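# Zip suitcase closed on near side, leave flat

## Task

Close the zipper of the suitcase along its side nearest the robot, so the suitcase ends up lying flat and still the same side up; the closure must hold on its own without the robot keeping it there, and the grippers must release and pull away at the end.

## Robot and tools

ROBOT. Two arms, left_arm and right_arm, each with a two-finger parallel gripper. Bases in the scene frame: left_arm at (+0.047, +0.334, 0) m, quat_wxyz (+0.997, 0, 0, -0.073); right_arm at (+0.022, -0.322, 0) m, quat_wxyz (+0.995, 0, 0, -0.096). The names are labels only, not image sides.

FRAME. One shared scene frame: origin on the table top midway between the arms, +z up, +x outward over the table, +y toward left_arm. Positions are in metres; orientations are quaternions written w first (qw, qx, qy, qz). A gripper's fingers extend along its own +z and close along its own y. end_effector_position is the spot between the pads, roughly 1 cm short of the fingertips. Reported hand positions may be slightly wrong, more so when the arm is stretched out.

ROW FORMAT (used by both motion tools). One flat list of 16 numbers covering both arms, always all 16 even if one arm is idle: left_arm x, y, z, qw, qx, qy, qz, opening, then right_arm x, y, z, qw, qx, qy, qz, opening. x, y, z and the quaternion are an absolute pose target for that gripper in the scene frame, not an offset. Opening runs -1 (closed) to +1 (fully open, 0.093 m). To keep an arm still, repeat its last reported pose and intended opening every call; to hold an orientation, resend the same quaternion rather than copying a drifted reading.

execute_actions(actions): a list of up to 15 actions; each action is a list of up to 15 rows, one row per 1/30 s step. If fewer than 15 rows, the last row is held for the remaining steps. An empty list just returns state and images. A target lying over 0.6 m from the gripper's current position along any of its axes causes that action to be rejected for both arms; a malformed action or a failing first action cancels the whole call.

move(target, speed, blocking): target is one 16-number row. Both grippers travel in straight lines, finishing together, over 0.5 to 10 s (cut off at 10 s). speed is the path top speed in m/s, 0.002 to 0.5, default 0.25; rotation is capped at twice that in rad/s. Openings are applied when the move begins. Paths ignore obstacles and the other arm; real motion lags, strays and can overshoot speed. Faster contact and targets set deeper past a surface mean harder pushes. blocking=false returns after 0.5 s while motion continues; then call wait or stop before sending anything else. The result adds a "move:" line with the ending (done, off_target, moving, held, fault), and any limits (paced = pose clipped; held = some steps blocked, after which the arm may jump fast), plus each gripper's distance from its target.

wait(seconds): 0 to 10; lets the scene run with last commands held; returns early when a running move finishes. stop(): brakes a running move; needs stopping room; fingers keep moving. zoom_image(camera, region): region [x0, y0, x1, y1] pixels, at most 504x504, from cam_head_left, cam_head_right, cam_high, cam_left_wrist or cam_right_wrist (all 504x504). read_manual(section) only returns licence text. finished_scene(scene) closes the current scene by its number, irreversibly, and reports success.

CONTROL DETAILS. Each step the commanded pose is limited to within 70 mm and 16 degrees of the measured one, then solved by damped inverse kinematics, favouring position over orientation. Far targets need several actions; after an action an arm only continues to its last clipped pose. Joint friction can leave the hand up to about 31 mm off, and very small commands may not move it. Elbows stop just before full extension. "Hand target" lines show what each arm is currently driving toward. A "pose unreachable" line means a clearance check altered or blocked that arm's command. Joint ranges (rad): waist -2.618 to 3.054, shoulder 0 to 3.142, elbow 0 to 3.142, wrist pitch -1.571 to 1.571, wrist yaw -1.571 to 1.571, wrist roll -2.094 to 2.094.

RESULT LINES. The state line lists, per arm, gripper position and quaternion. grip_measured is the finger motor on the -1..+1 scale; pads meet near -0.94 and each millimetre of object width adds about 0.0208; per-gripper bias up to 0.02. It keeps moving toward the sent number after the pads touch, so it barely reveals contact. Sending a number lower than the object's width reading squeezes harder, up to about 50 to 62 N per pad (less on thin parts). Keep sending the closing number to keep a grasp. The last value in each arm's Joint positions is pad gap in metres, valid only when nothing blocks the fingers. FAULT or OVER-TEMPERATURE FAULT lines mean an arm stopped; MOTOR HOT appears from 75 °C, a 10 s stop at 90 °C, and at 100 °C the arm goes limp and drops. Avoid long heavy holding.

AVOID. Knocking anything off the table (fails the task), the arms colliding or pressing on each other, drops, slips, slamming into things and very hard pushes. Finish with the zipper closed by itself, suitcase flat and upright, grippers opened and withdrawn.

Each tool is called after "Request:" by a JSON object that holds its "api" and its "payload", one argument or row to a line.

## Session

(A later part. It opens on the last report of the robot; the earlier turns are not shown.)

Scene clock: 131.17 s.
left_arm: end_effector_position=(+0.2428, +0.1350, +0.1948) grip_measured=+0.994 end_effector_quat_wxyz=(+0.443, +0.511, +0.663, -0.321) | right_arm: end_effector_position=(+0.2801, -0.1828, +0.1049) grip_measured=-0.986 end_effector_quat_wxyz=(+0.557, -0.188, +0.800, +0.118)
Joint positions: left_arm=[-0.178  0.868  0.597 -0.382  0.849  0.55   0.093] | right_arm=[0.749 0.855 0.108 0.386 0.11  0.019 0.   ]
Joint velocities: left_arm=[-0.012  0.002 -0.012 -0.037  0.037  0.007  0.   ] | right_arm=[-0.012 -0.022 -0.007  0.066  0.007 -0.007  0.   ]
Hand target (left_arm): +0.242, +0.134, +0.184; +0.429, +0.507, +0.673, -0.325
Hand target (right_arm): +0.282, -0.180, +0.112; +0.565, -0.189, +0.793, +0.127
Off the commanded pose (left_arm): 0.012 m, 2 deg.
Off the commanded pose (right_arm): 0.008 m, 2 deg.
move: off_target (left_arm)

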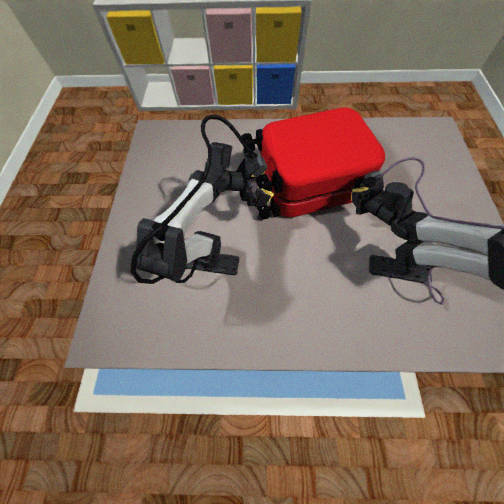

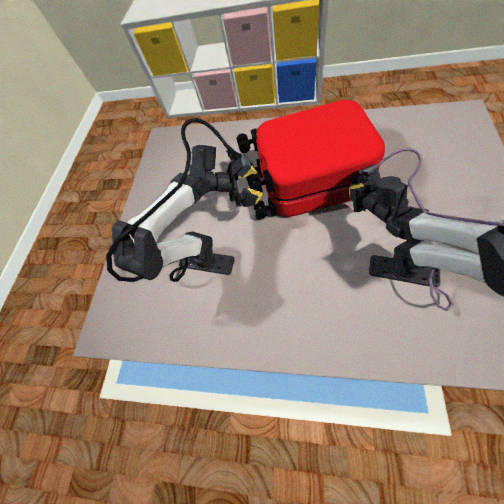

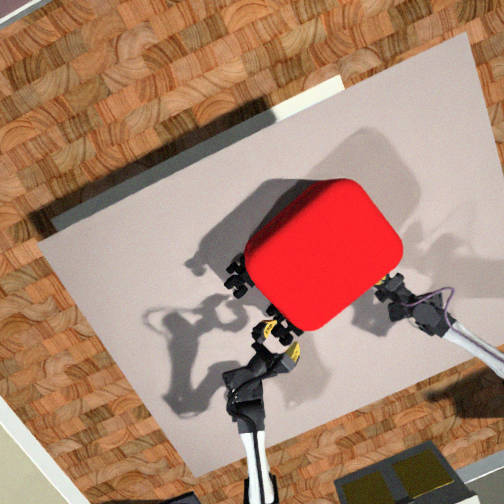

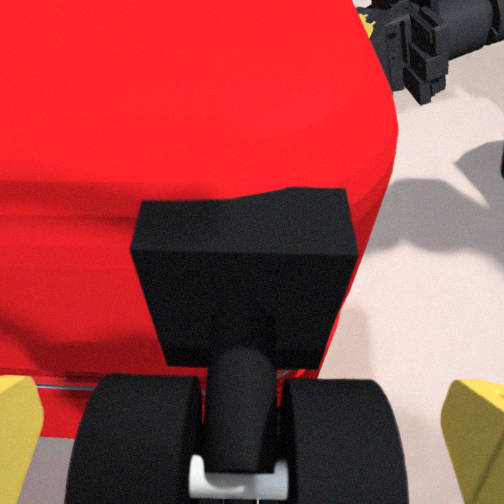

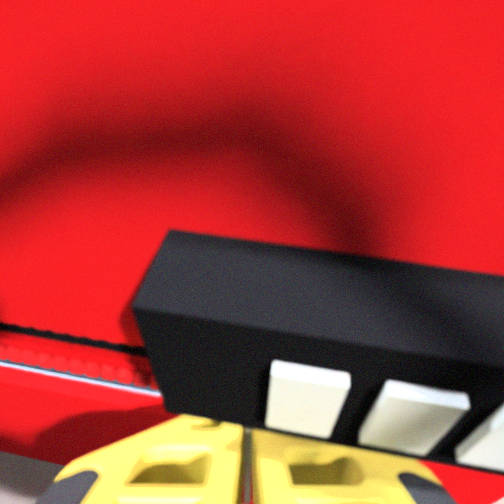

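Request:
{"api": "execute_actions", "payload": {
  "actions": [
    [[0.242,0.134,0.186,0.4291,0.5076,0.6735,-0.3233,0.9,0.282,-0.18,0.112,0.565,-0.1888,0.793,0.127,-1],[0.242,0.134,0.186,0.4291,0.5076,0.6735,-0.3233,0.8,0.282,-0.18,0.112,0.565,-0.1888,0.793,0.127,-1],[0.242,0.134,0.186,0.4291,0.5076,0.6735,-0.3233,0.7,0.282,-0.18,0.112,0.565,-0.1888,0.793,0.127,-1],[0.242,0.134,0.186,0.4291,0.5076,0.6735,-0.3233,0.6,0.282,-0.18,0.112,0.565,-0.1888,0.793,0.127,-1],[0.242,0.134,0.186,0.4291,0.5076,0.6735,-0.3233,0.52,0.282,-0.18,0.112,0.565,-0.1888,0.793,0.127,-1],[0.242,0.134,0.186,0.4291,0.5076,0.6735,-0.3233,0.46,0.282,-0.18,0.112,0.565,-0.1888,0.793,0.127,-1],[0.242,0.134,0.186,0.4291,0.5076,0.6735,-0.3233,0.4,0.282,-0.18,0.112,0.565,-0.1888,0.793,0.127,-1],[0.242,0.134,0.186,0.4291,0.5076,0.6735,-0.3233,0.34,0.282,-0.18,0.112,0.565,-0.1888,0.793,0.127,-1],[0.242,0.134,0.186,0.4291,0.5076,0.6735,-0.3233,0.28,0.282,-0.18,0.112,0.565,-0.1888,0.793,0.127,-1],[0.242,0.134,0.186,0.4291,0.5076,0.6735,-0.3233,0.22,0.282,-0.18,0.112,0.565,-0.1888,0.793,0.127,-1],[0.242,0.134,0.186,0.4291,0.5076,0.6735,-0.3233,0.16,0.282,-0.18,0.112,0.565,-0.1888,0.793,0.127,-1],[0.242,0.134,0.186,0.4291,0.5076,0.6735,-0.3233,0.1,0.282,-0.18,0.112,0.565,-0.1888,0.793,0.127,-1],[0.242,0.134,0.186,0.4291,0.5076,0.6735,-0.3233,0.04,0.282,-0.18,0.112,0.565,-0.1888,0.793,0.127,-1],[0.242,0.134,0.186,0.4291,0.5076,0.6735,-0.3233,0.0,0.282,-0.18,0.112,0.565,-0.1888,0.793,0.127,-1]],
    [[0.242,0.134,0.186,0.4291,0.5076,0.6735,-0.3233,0.0,0.282,-0.18,0.112,0.565,-0.1888,0.793,0.127,-1]]
  ]
}}

Scene clock: 135.63 s.
left_arm: end_effector_position=(+0.2434, +0.1351, +0.1948) grip_measured=+0.032 end_effector_quat_wxyz=(+0.444, +0.510, +0.664, -0.320) | right_arm: end_effector_position=(+0.2801, -0.1828, +0.1049) grip_measured=-0.986 end_effector_quat_wxyz=(+0.557, -0.188, +0.800, +0.118)
Joint positions: left_arm=[-0.178  0.868  0.597 -0.38   0.846  0.548  0.047] | right_arm=[0.749 0.855 0.108 0.386 0.11  0.019 0.   ]
Joint velocities: left_arm=[-0.007 -0.002 -0.002 -0.037 -0.037  0.007  0.001] | right_arm=[-0.007 -0.002 -0.012 -0.007 -0.022 -0.037  0.   ]
Hand target (left_arm): +0.242, +0.134, +0.186; +0.429, +0.508, +0.673, -0.323
Hand target (right_arm): +0.282, -0.180, +0.112; +0.565, -0.189, +0.793, +0.127
Off the commanded pose (left_arm): 0.009 m, 2 deg.
Off the commanded pose (right_arm): 0.008 m, 2 deg.

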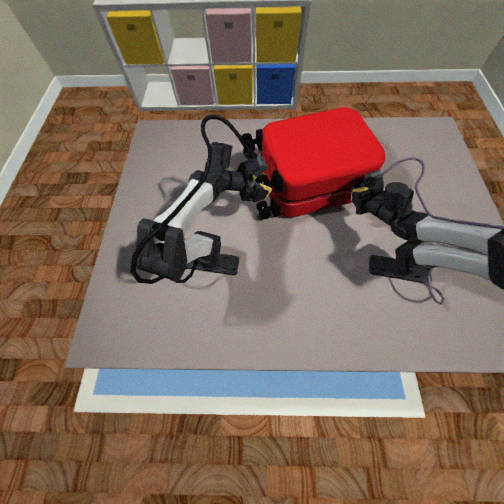

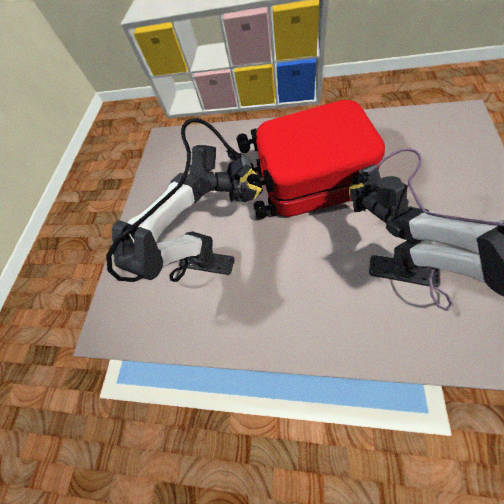

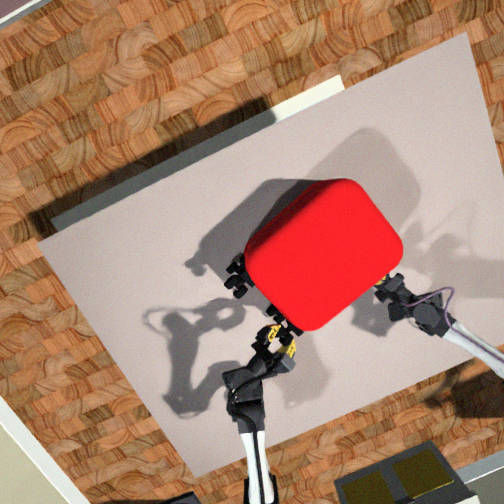

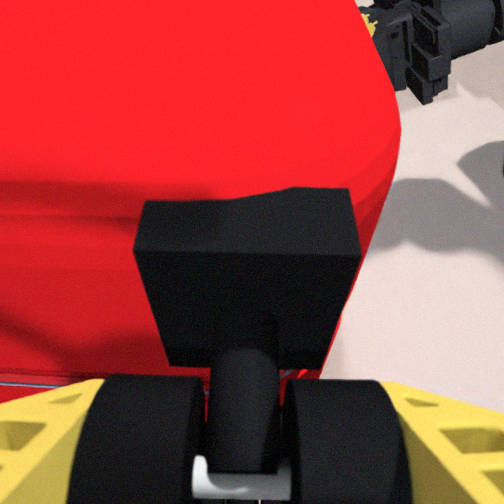

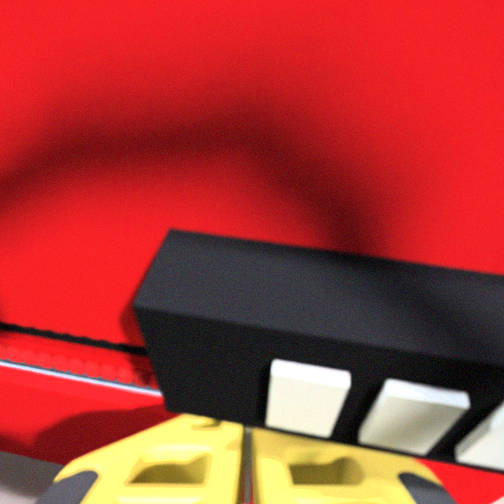

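Request:
{"api": "execute_actions", "payload": {
  "actions": [
    [[0.242,0.134,0.186,0.4291,0.5076,0.6735,-0.3233,0,0.2815,-0.1781,0.113,0.5718,-0.1888,0.7867,0.1372,-1],[0.242,0.134,0.186,0.4291,0.5076,0.6735,-0.3233,0,0.2809,-0.1761,0.113,0.5705,-0.1957,0.785,0.1422,-1],[0.242,0.134,0.186,0.4291,0.5076,0.6735,-0.3233,0,0.2804,-0.1742,0.113,0.5705,-0.1957,0.785,0.1422,-1],[0.242,0.133,0.186,0.4291,0.5076,0.6735,-0.3233,0,0.2798,-0.1723,0.113,0.5692,-0.2026,0.7832,0.1472,-1],[0.242,0.133,0.186,0.4291,0.5076,0.6735,-0.3233,0,0.2793,-0.1703,0.113,0.5692,-0.2026,0.7832,0.1472,-1],[0.243,0.132,0.186,0.4291,0.5076,0.6735,-0.3233,0,0.2788,-0.1684,0.113,0.568,-0.2094,0.7814,0.1522,-1],[0.243,0.132,0.186,0.4291,0.5076,0.6735,-0.3233,0,0.2782,-0.1665,0.113,0.568,-0.2094,0.7814,0.1522,-1],[0.243,0.131,0.186,0.4291,0.5076,0.6735,-0.3233,0,0.2777,-0.1646,0.113,0.5666,-0.2162,0.7796,0.1571,-1],[0.243,0.131,0.186,0.4291,0.5076,0.6735,-0.3233,0,0.2771,-0.1626,0.113,0.5666,-0.2162,0.7796,0.1571,-1],[0.243,0.130,0.186,0.4291,0.5076,0.6735,-0.3233,0,0.2766,-0.1607,0.113,0.5652,-0.223,0.7777,0.1621,-1],[0.243,0.130,0.186,0.4291,0.5076,0.6735,-0.3233,0,0.2761,-0.1588,0.113,0.5652,-0.223,0.7777,0.1621,-1],[0.243,0.129,0.186,0.4291,0.5076,0.6735,-0.3233,0,0.2755,-0.1568,0.113,0.5638,-0.2298,0.7757,0.167,-1],[0.243,0.129,0.186,0.4291,0.5076,0.6735,-0.3233,0,0.2750,-0.1549,0.113,0.5638,-0.2298,0.7757,0.167,-1],[0.244,0.128,0.186,0.4291,0.5076,0.6735,-0.3233,0,0.2744,-0.1530,0.113,0.5623,-0.2366,0.7736,0.1719,-1],[0.244,0.128,0.186,0.4291,0.5076,0.6735,-0.3233,0,0.2739,-0.1510,0.113,0.5623,-0.2366,0.7736,0.1719,-1]],
    [[0.244,0.127,0.186,0.4291,0.5076,0.6735,-0.3233,0,0.2734,-0.1491,0.113,0.5608,-0.2433,0.7715,0.1768,-1],[0.244,0.127,0.186,0.4291,0.5076,0.6735,-0.3233,0,0.2728,-0.1472,0.113,0.5608,-0.2433,0.7715,0.1768,-1],[0.244,0.126,0.186,0.4291,0.5076,0.6735,-0.3233,0,0.2723,-0.1453,0.113,0.5592,-0.25,0.7694,0.1817,-1],[0.244,0.126,0.186,0.4291,0.5076,0.6735,-0.3233,0,0.2717,-0.1433,0.113,0.5592,-0.25,0.7694,0.1817,-1],[0.244,0.125,0.186,0.4291,0.5076,0.6735,-0.3233,0,0.2712,-0.1414,0.113,0.5576,-0.2567,0.7672,0.1866,-1],[0.244,0.125,0.186,0.4291,0.5076,0.6735,-0.3233,0,0.2707,-0.1395,0.113,0.5576,-0.2567,0.7672,0.1866,-1],[0.245,0.124,0.186,0.4291,0.5076,0.6735,-0.3233,0,0.2701,-0.1375,0.113,0.556,-0.2634,0.7649,0.1914,-1],[0.245,0.124,0.186,0.4291,0.5076,0.6735,-0.3233,0,0.2696,-0.1356,0.113,0.556,-0.2634,0.7649,0.1914,-1],[0.245,0.124,0.186,0.4291,0.5076,0.6735,-0.3233,0,0.2690,-0.1337,0.113,0.5543,-0.27,0.7626,0.1963,-1],[0.245,0.124,0.186,0.4291,0.5076,0.6735,-0.3233,0,0.2685,-0.1317,0.113,0.5543,-0.27,0.7626,0.1963,-1],[0.245,0.124,0.186,0.4291,0.5076,0.6735,-0.3233,0,0.2680,-0.1298,0.113,0.5525,-0.2767,0.7602,0.2011,-1],[0.245,0.124,0.186,0.4291,0.5076,0.6735,-0.3233,0,0.2674,-0.1279,0.113,0.5525,-0.2767,0.7602,0.2011,-1],[0.245,0.124,0.186,0.4291,0.5076,0.6735,-0.3233,0,0.2669,-0.1260,0.113,0.5508,-0.2833,0.7578,0.2059,-1],[0.245,0.124,0.186,0.4291,0.5076,0.6735,-0.3233,0,0.2663,-0.1240,0.113,0.5508,-0.2833,0.7578,0.2059,-1],[0.245,0.124,0.186,0.4291,0.5076,0.6735,-0.3233,0,0.2658,-0.1221,0.113,0.549,-0.2899,0.7553,0.2107,-1]],
    [[0.245,0.124,0.186,0.4291,0.5076,0.6735,-0.3233,0,0.2658,-0.1221,0.113,0.549,-0.2899,0.7553,0.2107,-1]]
  ]
}}

Scene clock: 144.53 s.
left_arm: end_effector_position=(+0.2438, +0.1321, +0.1943) grip_measured=+0.032 end_effector_quat_wxyz=(+0.442, +0.508, +0.668, -0.317) | right_arm: end_effector_position=(+0.2811, -0.1820, +0.1053) grip_measured=-0.986 end_effector_quat_wxyz=(+0.570, -0.187, +0.797, +0.077)
Joint positions: left_arm=[-0.203  0.868  0.597 -0.368  0.815  0.523  0.047] | right_arm=[ 0.833  0.89   0.108  0.424  0.258 -0.001  0.   ]
Joint velocities: left_arm=[-0.002  0.002  0.002 -0.066 -0.051  0.051 -0.   ] | right_arm=[ 0.076 -0.012 -0.012 -0.022  0.125 -0.007  0.   ]
Hand target (left_arm): +0.244, +0.125, +0.186; +0.429, +0.508, +0.673, -0.324
Hand target (right_arm): +0.259, -0.132, +0.116; +0.556, -0.268, +0.766, +0.179
Off the commanded pose (left_arm): 0.012 m, 2 deg.
Off the commanded pose (right_arm): 0.062 m, 20 deg; orientation clipped at the last step of the last action.

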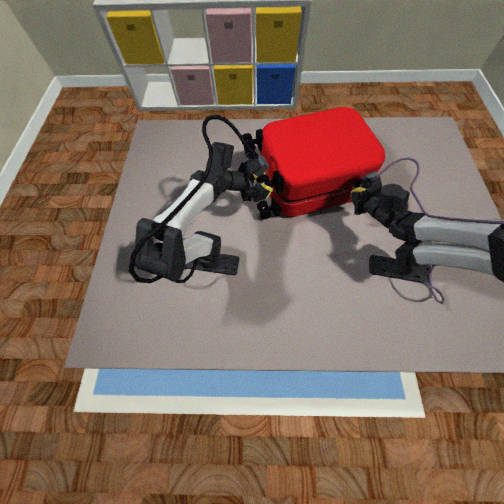

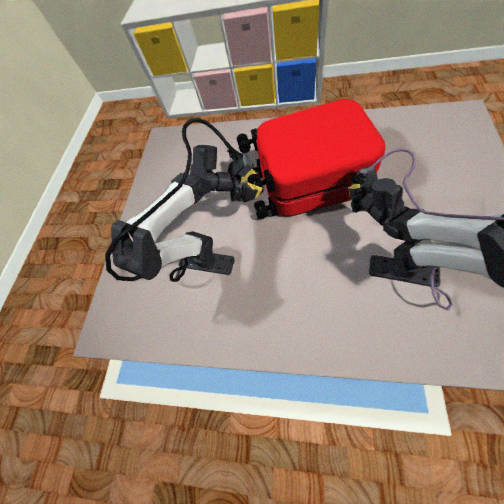

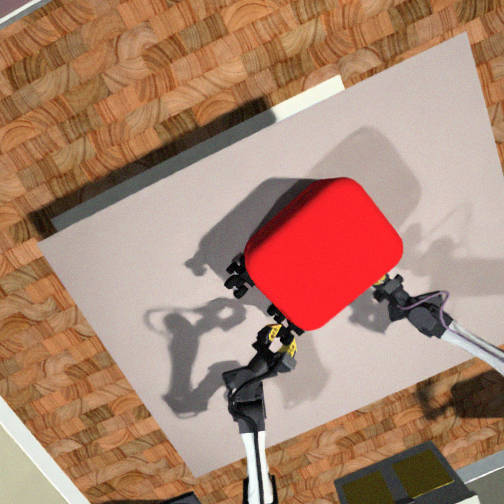

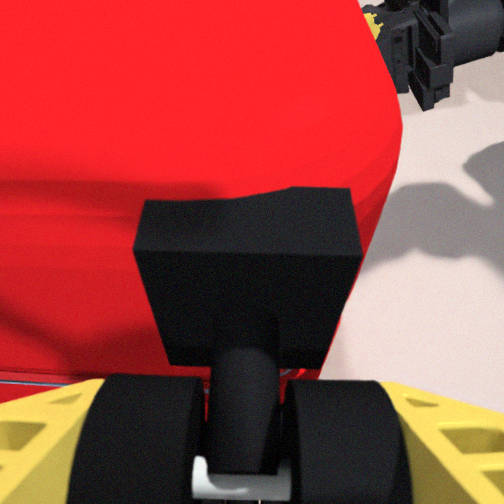

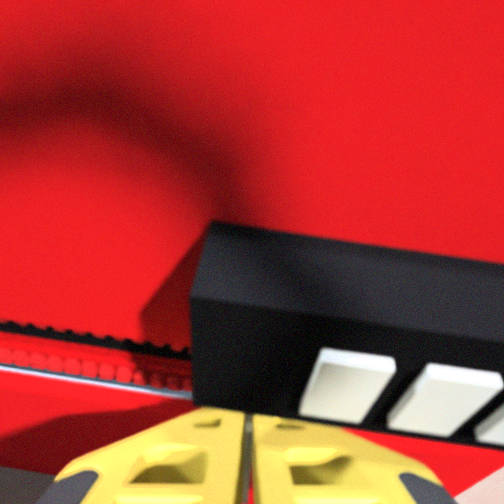

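Request:
{"api": "execute_actions", "payload": {
  "actions": [
    [[0.245,0.125,0.186,0.4291,0.5076,0.6735,-0.3233,0,0.267,-0.128,0.113,0.556,-0.2634,0.7649,0.1914,-1],[0.245,0.126,0.186,0.4291,0.5076,0.6735,-0.3233,0,0.2685,-0.133,0.113,0.5576,-0.2567,0.7672,0.1866,-1],[0.245,0.127,0.186,0.4291,0.5076,0.6735,-0.3233,0,0.270,-0.138,0.113,0.5592,-0.25,0.7694,0.1817,-1],[0.245,0.128,0.186,0.4291,0.5076,0.6735,-0.3233,0,0.2715,-0.143,0.113,0.5608,-0.2433,0.7715,0.1768,-1],[0.244,0.129,0.186,0.4291,0.5076,0.6735,-0.3233,0,0.273,-0.148,0.113,0.5623,-0.2366,0.7736,0.1719,-1],[0.244,0.130,0.186,0.4291,0.5076,0.6735,-0.3233,0,0.2745,-0.153,0.113,0.5638,-0.2298,0.7757,0.167,-1],[0.244,0.131,0.186,0.4291,0.5076,0.6735,-0.3233,0,0.276,-0.158,0.113,0.5652,-0.223,0.7777,0.1621,-1],[0.244,0.132,0.186,0.4291,0.5076,0.6735,-0.3233,0,0.2775,-0.163,0.113,0.5666,-0.2162,0.7796,0.1571,-1],[0.244,0.132,0.186,0.4291,0.5076,0.6735,-0.3233,0,0.279,-0.168,0.113,0.568,-0.2094,0.7814,0.1522,-1],[0.244,0.132,0.186,0.4291,0.5076,0.6735,-0.3233,0,0.2805,-0.173,0.113,0.5692,-0.2026,0.7832,0.1472,-1],[0.244,0.132,0.186,0.4291,0.5076,0.6735,-0.3233,0,0.282,-0.178,0.113,0.5705,-0.1957,0.785,0.1422,-1],[0.244,0.132,0.186,0.4291,0.5076,0.6735,-0.3233,0,0.2835,-0.183,0.113,0.5718,-0.1888,0.7867,0.1372,-1],[0.244,0.132,0.186,0.4291,0.5076,0.6735,-0.3233,0,0.2845,-0.186,0.113,0.573,-0.182,0.7883,0.1323,-1],[0.244,0.132,0.186,0.4291,0.5076,0.6735,-0.3233,0,0.2853,-0.189,0.113,0.573,-0.182,0.7883,0.1323,-1],[0.244,0.132,0.186,0.4291,0.5076,0.6735,-0.3233,0,0.2861,-0.192,0.113,0.574,-0.1751,0.7898,0.1273,-1]],
    [[0.244,0.132,0.186,0.4291,0.5076,0.6735,-0.3233,0,0.2867,-0.194,0.113,0.574,-0.1751,0.7898,0.1273,-1],[0.244,0.132,0.186,0.4291,0.5076,0.6735,-0.3233,0,0.2872,-0.196,0.113,0.5752,-0.1682,0.7913,0.1223,-1],[0.244,0.132,0.186,0.4291,0.5076,0.6735,-0.3233,0,0.2878,-0.198,0.113,0.5752,-0.1682,0.7913,0.1223,-1],[0.244,0.132,0.186,0.4291,0.5076,0.6735,-0.3233,0,0.2883,-0.200,0.113,0.5762,-0.1613,0.7928,0.1172,-1],[0.244,0.132,0.186,0.4291,0.5076,0.6735,-0.3233,0,0.2889,-0.202,0.113,0.5762,-0.1613,0.7928,0.1172,-1],[0.244,0.132,0.186,0.4291,0.5076,0.6735,-0.3233,0,0.2894,-0.204,0.113,0.5772,-0.1544,0.7941,0.1122,-1],[0.244,0.132,0.186,0.4291,0.5076,0.6735,-0.3233,0,0.2900,-0.206,0.113,0.5772,-0.1544,0.7941,0.1122,-1],[0.244,0.132,0.186,0.4291,0.5076,0.6735,-0.3233,0,0.2905,-0.208,0.113,0.5782,-0.1474,0.7955,0.1072,-1],[0.244,0.132,0.186,0.4291,0.5076,0.6735,-0.3233,0,0.2911,-0.210,0.113,0.5782,-0.1474,0.7955,0.1072,-1],[0.244,0.132,0.186,0.4291,0.5076,0.6735,-0.3233,0,0.2916,-0.212,0.113,0.579,-0.1405,0.7967,0.1021,-1],[0.244,0.132,0.186,0.4291,0.5076,0.6735,-0.3233,0,0.2922,-0.214,0.113,0.579,-0.1405,0.7967,0.1021,-1],[0.244,0.132,0.186,0.4291,0.5076,0.6735,-0.3233,0,0.2927,-0.216,0.113,0.579,-0.1405,0.7967,0.1021,-1],[0.244,0.132,0.186,0.4291,0.5076,0.6735,-0.3233,0,0.2933,-0.218,0.113,0.579,-0.1405,0.7967,0.1021,-1],[0.244,0.132,0.186,0.4291,0.5076,0.6735,-0.3233,0,0.2938,-0.220,0.113,0.579,-0.1405,0.7967,0.1021,-1]],
    [[0.244,0.132,0.186,0.4291,0.5076,0.6735,-0.3233,0,0.2938,-0.220,0.113,0.579,-0.1405,0.7967,0.1021,-1]]
  ]
}}

Scene clock: 153.40 s.
left_arm: end_effector_position=(+0.2452, +0.1308, +0.1949) grip_measured=+0.032 end_effector_quat_wxyz=(+0.444, +0.510, +0.664, -0.321) | right_arm: end_effector_position=(+0.2815, -0.1913, +0.1057) grip_measured=-0.986 end_effector_quat_wxyz=(+0.546, -0.190, +0.801, +0.156)
Joint positions: left_arm=[-0.199  0.881  0.597 -0.352  0.83   0.527  0.047] | right_arm=[ 0.605  0.821  0.108  0.35  -0.092  0.009  0.   ]
Joint velocities: left_arm=[-0.007 -0.002 -0.002 -0.007 -0.037 -0.066 -0.001] | right_arm=[ 0.007 -0.012 -0.002 -0.037 -0.037 -0.066  0.   ]
Hand target (left_arm): +0.244, +0.132, +0.186; +0.429, +0.507, +0.673, -0.324
Hand target (right_arm): +0.292, -0.218, +0.113; +0.577, -0.141, +0.798, +0.104
Off the commanded pose (left_arm): 0.009 m, 2 deg.
Off the commanded pose (right_arm): 0.032 m, 9 deg.

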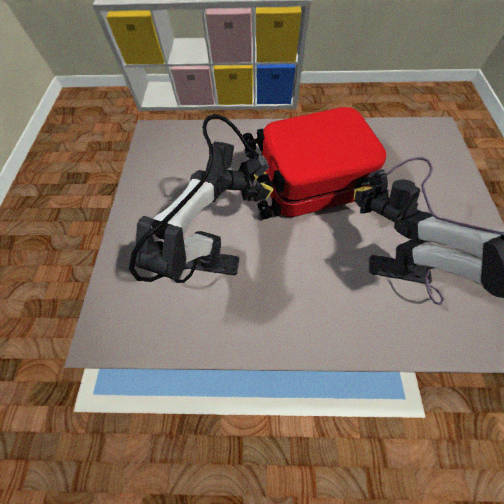

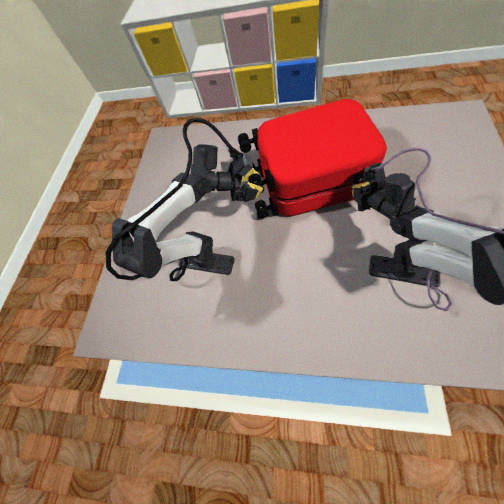

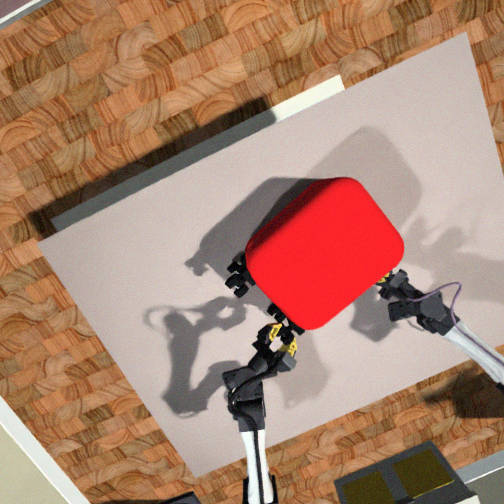

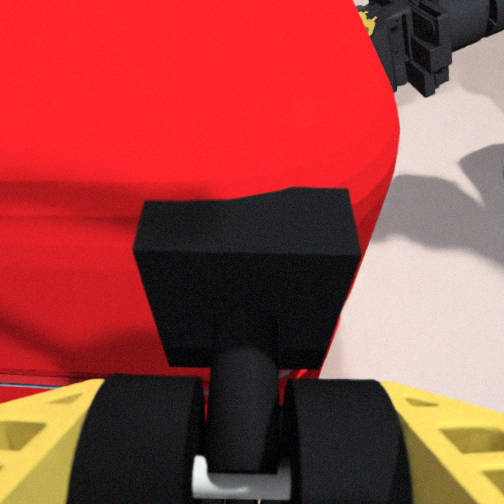

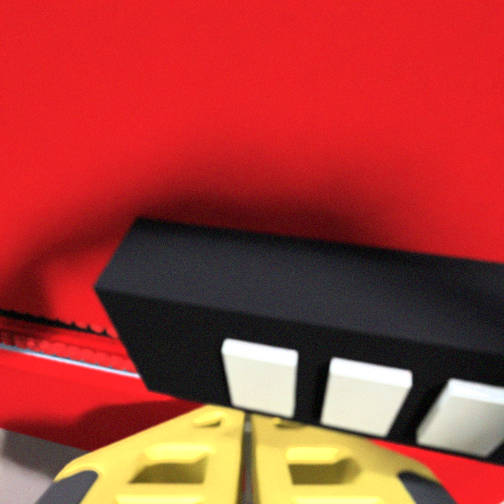

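Request:
{"api": "move", "payload": {
  "target": [0.244,0.131,0.188,0.4291,0.5076,0.6735,-0.3233,0,0.288,-0.192,0.112,0.5167,-0.386,0.711,0.2806,-1],
  "speed": 0.15
}}

Scene clock: 165.13 s.
left_arm: end_effector_position=(+0.2460, +0.1301, +0.1947) grip_measured=+0.032 end_effector_quat_wxyz=(+0.444, +0.508, +0.666, -0.319) | right_arm: end_effector_position=(+0.2842, -0.1923, +0.1040) grip_measured=-0.986 end_effector_quat_wxyz=(+0.515, -0.366, +0.725, +0.274)
Joint positions: left_arm=[-0.206  0.881  0.597 -0.346  0.817  0.516  0.047] | right_arm=[ 0.187  1.144  0.225  0.387 -0.891 -0.409  0.   ]
Joint velocities: left_arm=[-0.017 -0.002 -0.017 -0.007  0.022 -0.022  0.   ] | right_arm=[-0.007 -0.007  0.002 -0.037 -0.022  0.037  0.   ]
Hand target (left_arm): +0.244, +0.131, +0.188; +0.429, +0.507, +0.673, -0.324
Hand target (right_arm): +0.288, -0.191, +0.112; +0.520, -0.385, +0.709, +0.280
Off the commanded pose (left_arm): 0.007 m, 2 deg.
Off the commanded pose (right_arm): 0.009 m, 3 deg.
move: off_target (right_arm)

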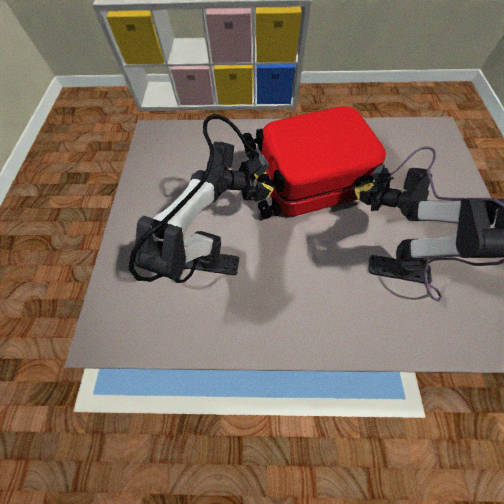

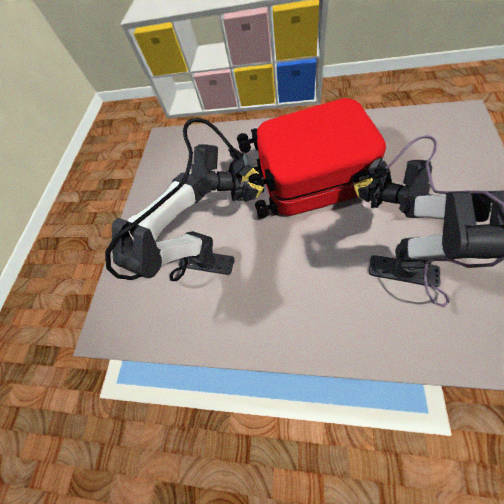

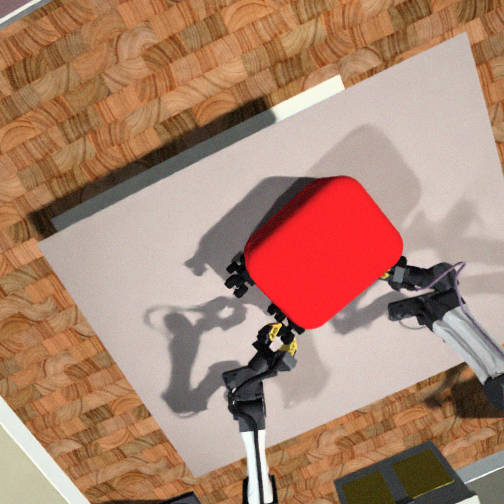

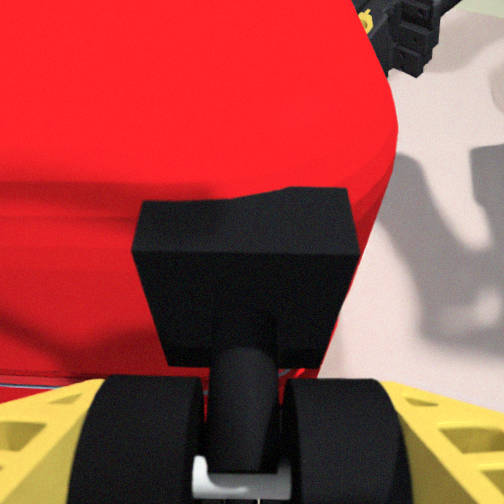

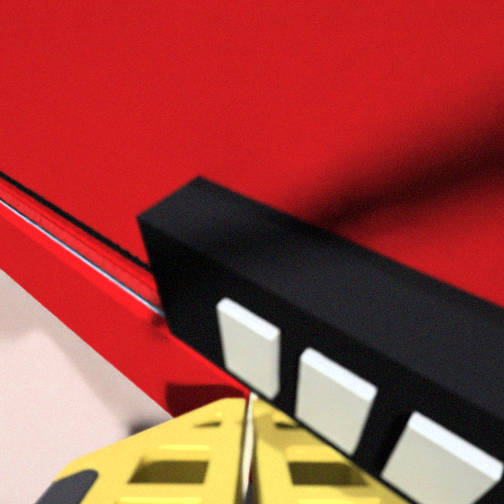

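Request:
{"api": "execute_actions", "payload": {
  "actions": [
    [[0.245,0.130,0.188,0.4291,0.5076,0.6735,-0.3233,0,0.2865,-0.1907,0.112,0.5167,-0.386,0.711,0.2806,-1],[0.245,0.130,0.188,0.4291,0.5076,0.6735,-0.3233,0,0.285,-0.1894,0.112,0.5167,-0.386,0.711,0.2806,-1],[0.245,0.130,0.188,0.4291,0.5076,0.6735,-0.3233,0,0.2836,-0.188,0.112,0.5167,-0.386,0.711,0.2806,-1],[0.245,0.129,0.188,0.4291,0.5076,0.6735,-0.3233,0,0.2822,-0.1867,0.112,0.5143,-0.3922,0.7076,0.2851,-1],[0.245,0.129,0.188,0.4291,0.5076,0.6735,-0.3233,0,0.2808,-0.1854,0.112,0.5143,-0.3922,0.7076,0.2851,-1],[0.245,0.129,0.188,0.4291,0.5076,0.6735,-0.3233,0,0.2794,-0.184,0.112,0.5118,-0.3984,0.7042,0.2895,-1],[0.245,0.128,0.188,0.4291,0.5076,0.6735,-0.3233,0,0.278,-0.1827,0.112,0.5118,-0.3984,0.7042,0.2895,-1],[0.245,0.128,0.188,0.4291,0.5076,0.6735,-0.3233,0,0.2766,-0.1814,0.112,0.5092,-0.4045,0.7006,0.294,-1],[0.245,0.128,0.188,0.4291,0.5076,0.6735,-0.3233,0,0.2752,-0.18,0.112,0.5092,-0.4045,0.7006,0.294,-1],[0.246,0.127,0.188,0.4291,0.5076,0.6735,-0.3233,0,0.2738,-0.1787,0.112,0.5066,-0.4106,0.697,0.2984,-1],[0.246,0.127,0.188,0.4291,0.5076,0.6735,-0.3233,0,0.2724,-0.1774,0.112,0.5066,-0.4106,0.697,0.2984,-1],[0.246,0.127,0.188,0.4291,0.5076,0.6735,-0.3233,0,0.271,-0.176,0.112,0.504,-0.4166,0.6935,0.3028,-1],[0.246,0.126,0.188,0.4291,0.5076,0.6735,-0.3233,0,0.2696,-0.1747,0.112,0.504,-0.4166,0.6935,0.3028,-1],[0.246,0.126,0.188,0.4291,0.5076,0.6735,-0.3233,0,0.2682,-0.1734,0.112,0.5013,-0.4227,0.6898,0.3072,-1],[0.246,0.126,0.188,0.4291,0.5076,0.6735,-0.3233,0,0.2668,-0.172,0.112,0.5013,-0.4227,0.6898,0.3072,-1]],
    [[0.246,0.125,0.188,0.4291,0.5076,0.6735,-0.3233,0,0.2654,-0.1707,0.112,0.4986,-0.4287,0.686,0.3116,-1],[0.246,0.125,0.188,0.4291,0.5076,0.6735,-0.3233,0,0.264,-0.1694,0.112,0.4986,-0.4287,0.686,0.3116,-1],[0.246,0.125,0.188,0.4291,0.5076,0.6735,-0.3233,0,0.2626,-0.168,0.112,0.4959,-0.4347,0.6823,0.3159,-1],[0.246,0.124,0.188,0.4291,0.5076,0.6735,-0.3233,0,0.2612,-0.1667,0.112,0.4959,-0.4347,0.6823,0.3159,-1],[0.246,0.124,0.188,0.4291,0.5076,0.6735,-0.3233,0,0.2598,-0.1654,0.112,0.4932,-0.4406,0.6785,0.3202,-1],[0.246,0.124,0.188,0.4291,0.5076,0.6735,-0.3233,0,0.2584,-0.164,0.112,0.4932,-0.4406,0.6785,0.3202,-1],[0.246,0.124,0.188,0.4291,0.5076,0.6735,-0.3233,0,0.257,-0.1627,0.112,0.4903,-0.4465,0.6746,0.3245,-1],[0.246,0.124,0.188,0.4291,0.5076,0.6735,-0.3233,0,0.2556,-0.1614,0.112,0.4903,-0.4465,0.6746,0.3245,-1],[0.246,0.124,0.188,0.4291,0.5076,0.6735,-0.3233,0,0.2542,-0.16,0.112,0.4903,-0.4465,0.6746,0.3245,-1]]
  ]
}}

Scene clock: 171.83 s.
left_arm: end_effector_position=(+0.2465, +0.1292, +0.1942) grip_measured=+0.032 end_effector_quat_wxyz=(+0.443, +0.506, +0.669, -0.317) | right_arm: end_effector_position=(+0.2849, -0.1913, +0.1026) grip_measured=-0.986 end_effector_quat_wxyz=(+0.516, -0.373, +0.724, +0.265)
Joint positions: left_arm=[-0.215  0.881  0.597 -0.343  0.802  0.506  0.047] | right_arm=[ 0.199  1.144  0.225  0.385 -0.871 -0.426  0.   ]
Joint velocities: left_arm=[-0.007 -0.012 -0.007 -0.051 -0.007 -0.066 -0.001] | right_arm=[ 0.017 -0.017  0.002  0.037  0.037 -0.037  0.   ]
Hand target (left_arm): +0.246, +0.124, +0.188; +0.429, +0.508, +0.673, -0.324
Hand target (right_arm): +0.257, -0.163, +0.111; +0.500, -0.439, +0.672, +0.325
Off the commanded pose (left_arm): 0.008 m, 2 deg.
Off the commanded pose (right_arm): 0.045 m, 13 deg.

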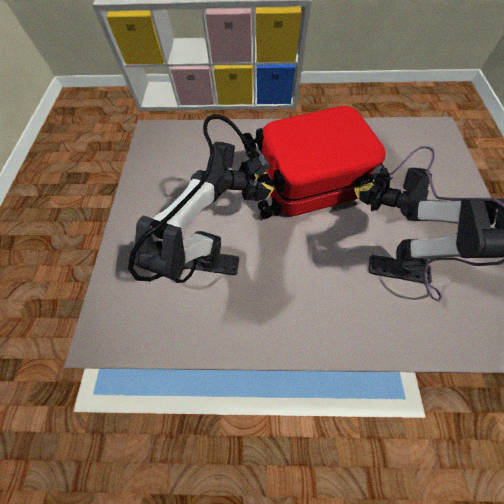

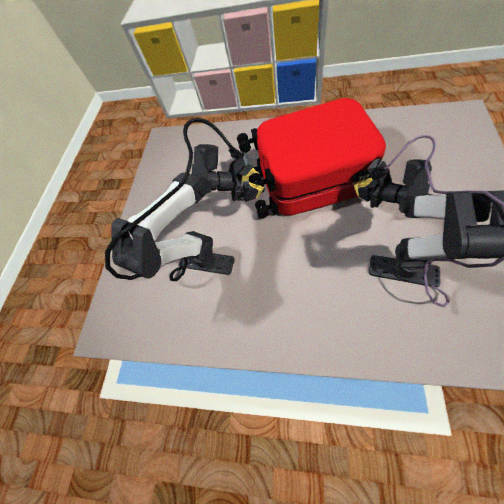

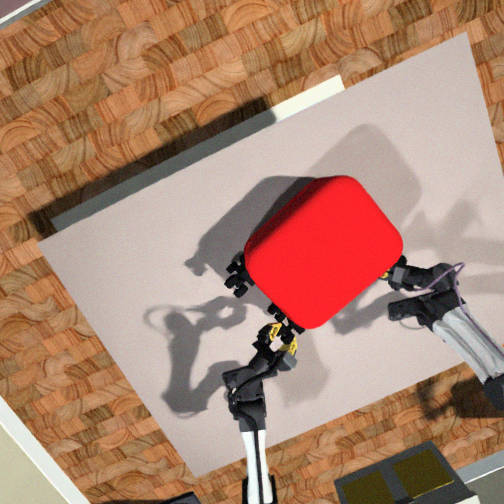

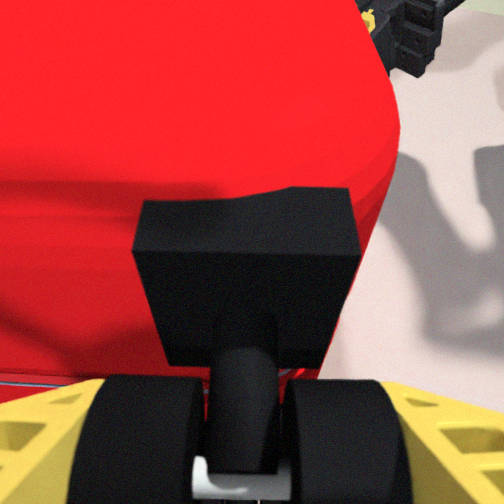

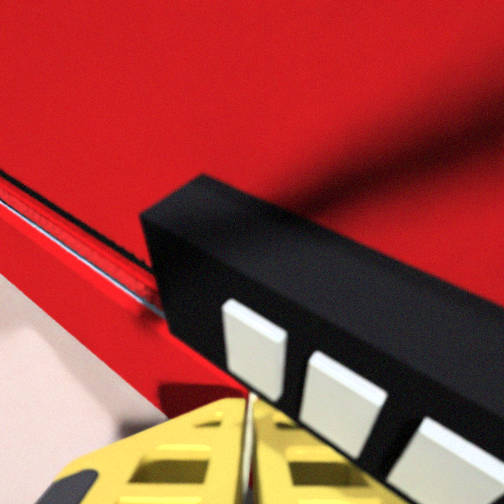

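Request:
{"api": "execute_actions", "payload": {
  "actions": [
    [[0.246,0.124,0.188,0.4291,0.5076,0.6735,-0.3233,0,0.2536,-0.1586,0.112,0.4903,-0.4465,0.6746,0.3245,-1],[0.246,0.124,0.188,0.4291,0.5076,0.6735,-0.3233,0,0.253,-0.1572,0.112,0.4903,-0.4465,0.6746,0.3245,-1],[0.246,0.123,0.188,0.4291,0.5076,0.6735,-0.3233,0,0.2524,-0.1558,0.112,0.4875,-0.4524,0.6707,0.3288,-1],[0.246,0.123,0.188,0.4291,0.5076,0.6735,-0.3233,0,0.2518,-0.1544,0.112,0.4875,-0.4524,0.6707,0.3288,-1],[0.246,0.123,0.188,0.4291,0.5076,0.6735,-0.3233,0,0.2512,-0.153,0.112,0.4875,-0.4524,0.6707,0.3288,-1],[0.246,0.123,0.188,0.4291,0.5076,0.6735,-0.3233,0,0.2506,-0.1516,0.112,0.4875,-0.4524,0.6707,0.3288,-1],[0.246,0.122,0.188,0.4291,0.5076,0.6735,-0.3233,0,0.250,-0.1502,0.112,0.4846,-0.4582,0.6667,0.333,-1],[0.246,0.122,0.188,0.4291,0.5076,0.6735,-0.3233,0,0.2494,-0.1488,0.112,0.4846,-0.4582,0.6667,0.333,-1],[0.246,0.122,0.188,0.4291,0.5076,0.6735,-0.3233,0,0.2488,-0.1474,0.112,0.4846,-0.4582,0.6667,0.333,-1],[0.246,0.122,0.188,0.4291,0.5076,0.6735,-0.3233,0,0.2482,-0.146,0.112,0.4846,-0.4582,0.6667,0.333,-1],[0.246,0.122,0.188,0.4291,0.5076,0.6735,-0.3233,0,0.2476,-0.1446,0.112,0.4817,-0.464,0.6627,0.3373,-1],[0.246,0.122,0.188,0.4291,0.5076,0.6735,-0.3233,0,0.247,-0.1432,0.112,0.4817,-0.464,0.6627,0.3373,-1],[0.246,0.122,0.188,0.4291,0.5076,0.6735,-0.3233,0,0.2464,-0.1418,0.112,0.4817,-0.464,0.6627,0.3373,-1],[0.246,0.122,0.188,0.4291,0.5076,0.6735,-0.3233,0,0.2458,-0.1404,0.112,0.4817,-0.464,0.6627,0.3373,-1]],
    [[0.246,0.122,0.188,0.4291,0.5076,0.6735,-0.3233,0,0.2458,-0.1404,0.112,0.4817,-0.464,0.6627,0.3373,-1]]
  ]
}}

Scene clock: 176.70 s.
left_arm: end_effector_position=(+0.2490, +0.1301, +0.1940) grip_measured=+0.032 end_effector_quat_wxyz=(+0.444, +0.501, +0.674, -0.312) | right_arm: end_effector_position=(+0.2939, -0.1875, +0.1027) grip_measured=-0.986 end_effector_quat_wxyz=(+0.515, -0.342, +0.756, +0.213)
Joint positions: left_arm=[-0.215  0.881  0.597 -0.338  0.788  0.497  0.047] | right_arm=[ 0.317  1.078  0.225  0.365 -0.633 -0.338  0.   ]
Joint velocities: left_arm=[ 0.017  0.002 -0.017  0.037 -0.007 -0.022  0.   ] | right_arm=[ 0.129 -0.154 -0.017 -0.154  0.198  0.125  0.   ]
Hand target (left_arm): +0.246, +0.123, +0.188; +0.429, +0.507, +0.673, -0.324
Hand target (right_arm): +0.252, -0.147, +0.109; +0.498, -0.426, +0.693, +0.301
Off the commanded pose (left_arm): 0.011 m, 2 deg.
Off the commanded pose (right_arm): 0.068 m, 23 deg; orientation clipped at the last step of the last action.

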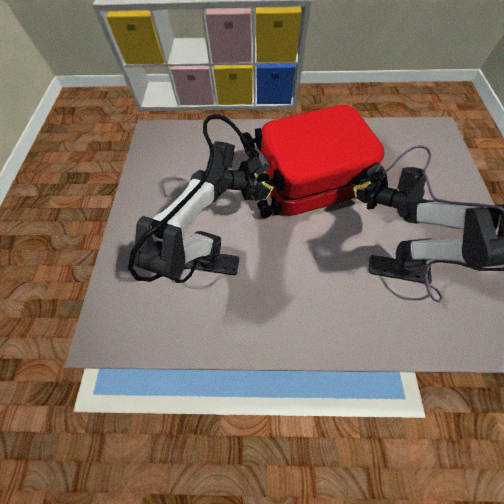

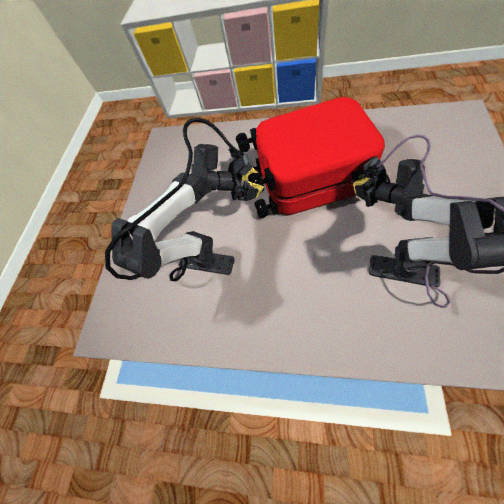

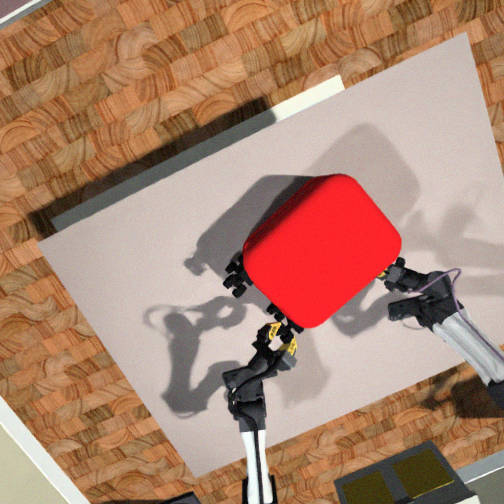

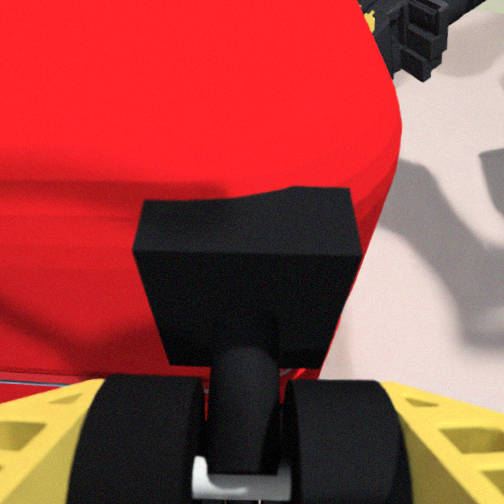

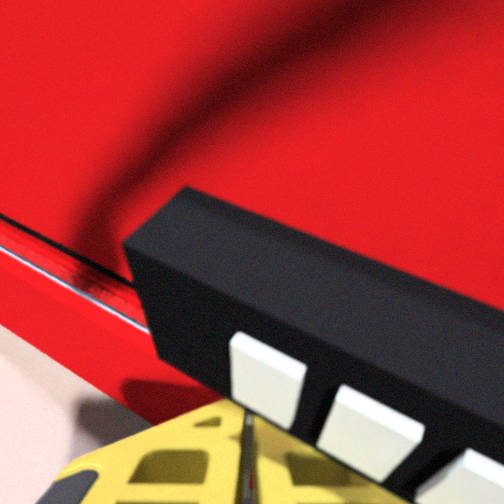

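Request:
{"api": "move", "payload": {
  "target": [0.248,0.130,0.19,0.435,0.503,0.674,-0.318,0,0.292,-0.184,0.106,0.5608,-0.2433,0.7715,0.1768,-1],
  "speed": 0.12
}}

Scene clock: 179.10 s.
left_arm: end_effector_position=(+0.2496, +0.1304, +0.1948) grip_measured=+0.032 end_effector_quat_wxyz=(+0.446, +0.500, +0.673, -0.311) | right_arm: end_effector_position=(+0.2970, -0.1873, +0.1033) grip_measured=-0.986 end_effector_quat_wxyz=(+0.551, -0.242, +0.780, +0.168)
Joint positions: left_arm=[-0.214  0.88   0.597 -0.334  0.788  0.495  0.047] | right_arm=[ 0.498  1.015  0.127  0.533 -0.274 -0.104  0.   ]
Joint velocities: left_arm=[-0.012 -0.022  0.002 -0.051  0.037 -0.022 -0.   ] | right_arm=[ 0.012 -0.012 -0.027  0.066  0.007  0.051  0.   ]
Hand target (left_arm): +0.248, +0.130, +0.190; +0.436, +0.503, +0.675, -0.318
Hand target (right_arm): +0.292, -0.185, +0.106; +0.560, -0.243, +0.772, +0.176
Off the commanded pose (left_arm): 0.005 m, 2 deg.
Off the commanded pose (right_arm): 0.007 m, 2 deg.
move: done

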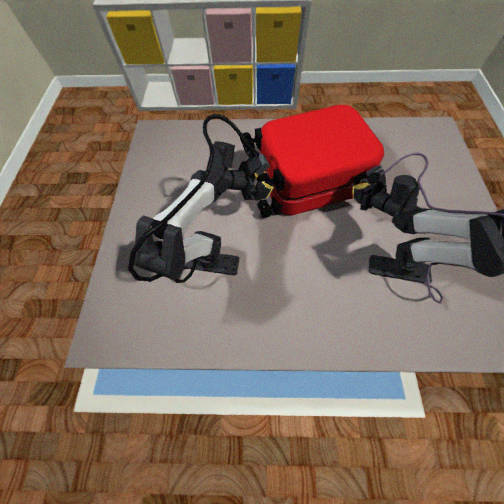

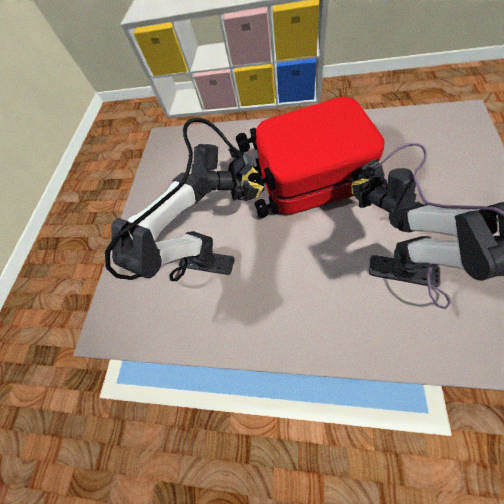

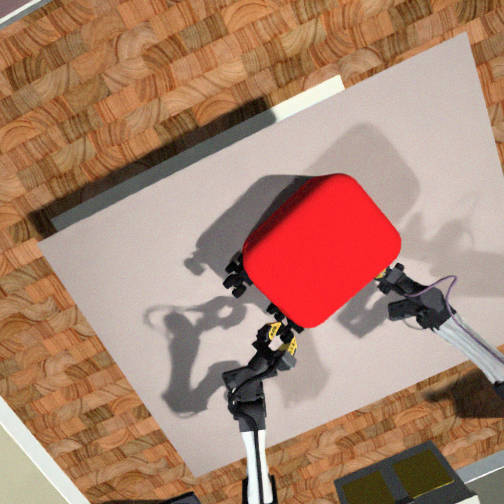

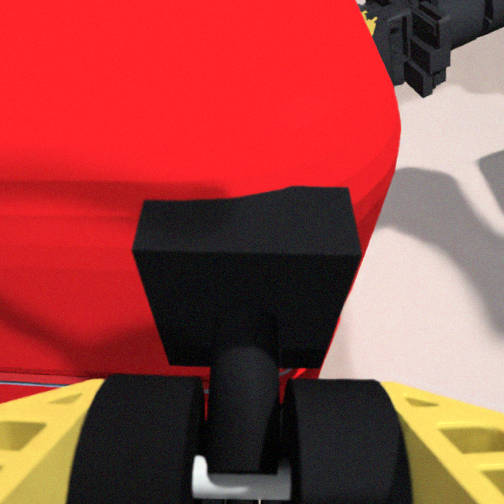

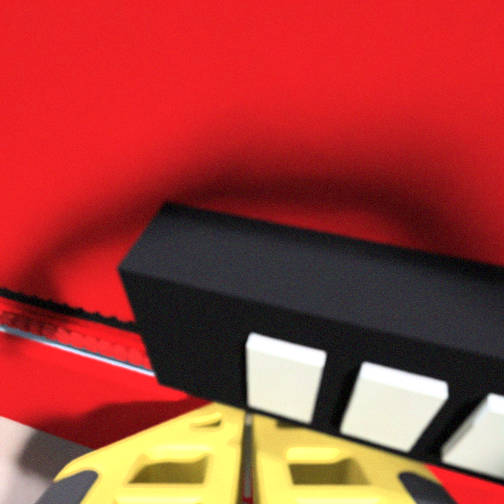

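Request:
{"api": "zoom_image", "payload": {
  "camera": "cam_high",
  "region": [300, 150, 460, 310]
}}

Region (300, 150, 460, 310) of cam_high's 504x504 image, scaled by 3.150, with more detail than that image has.

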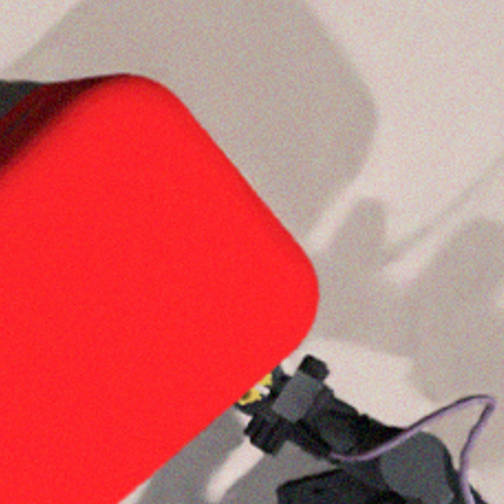

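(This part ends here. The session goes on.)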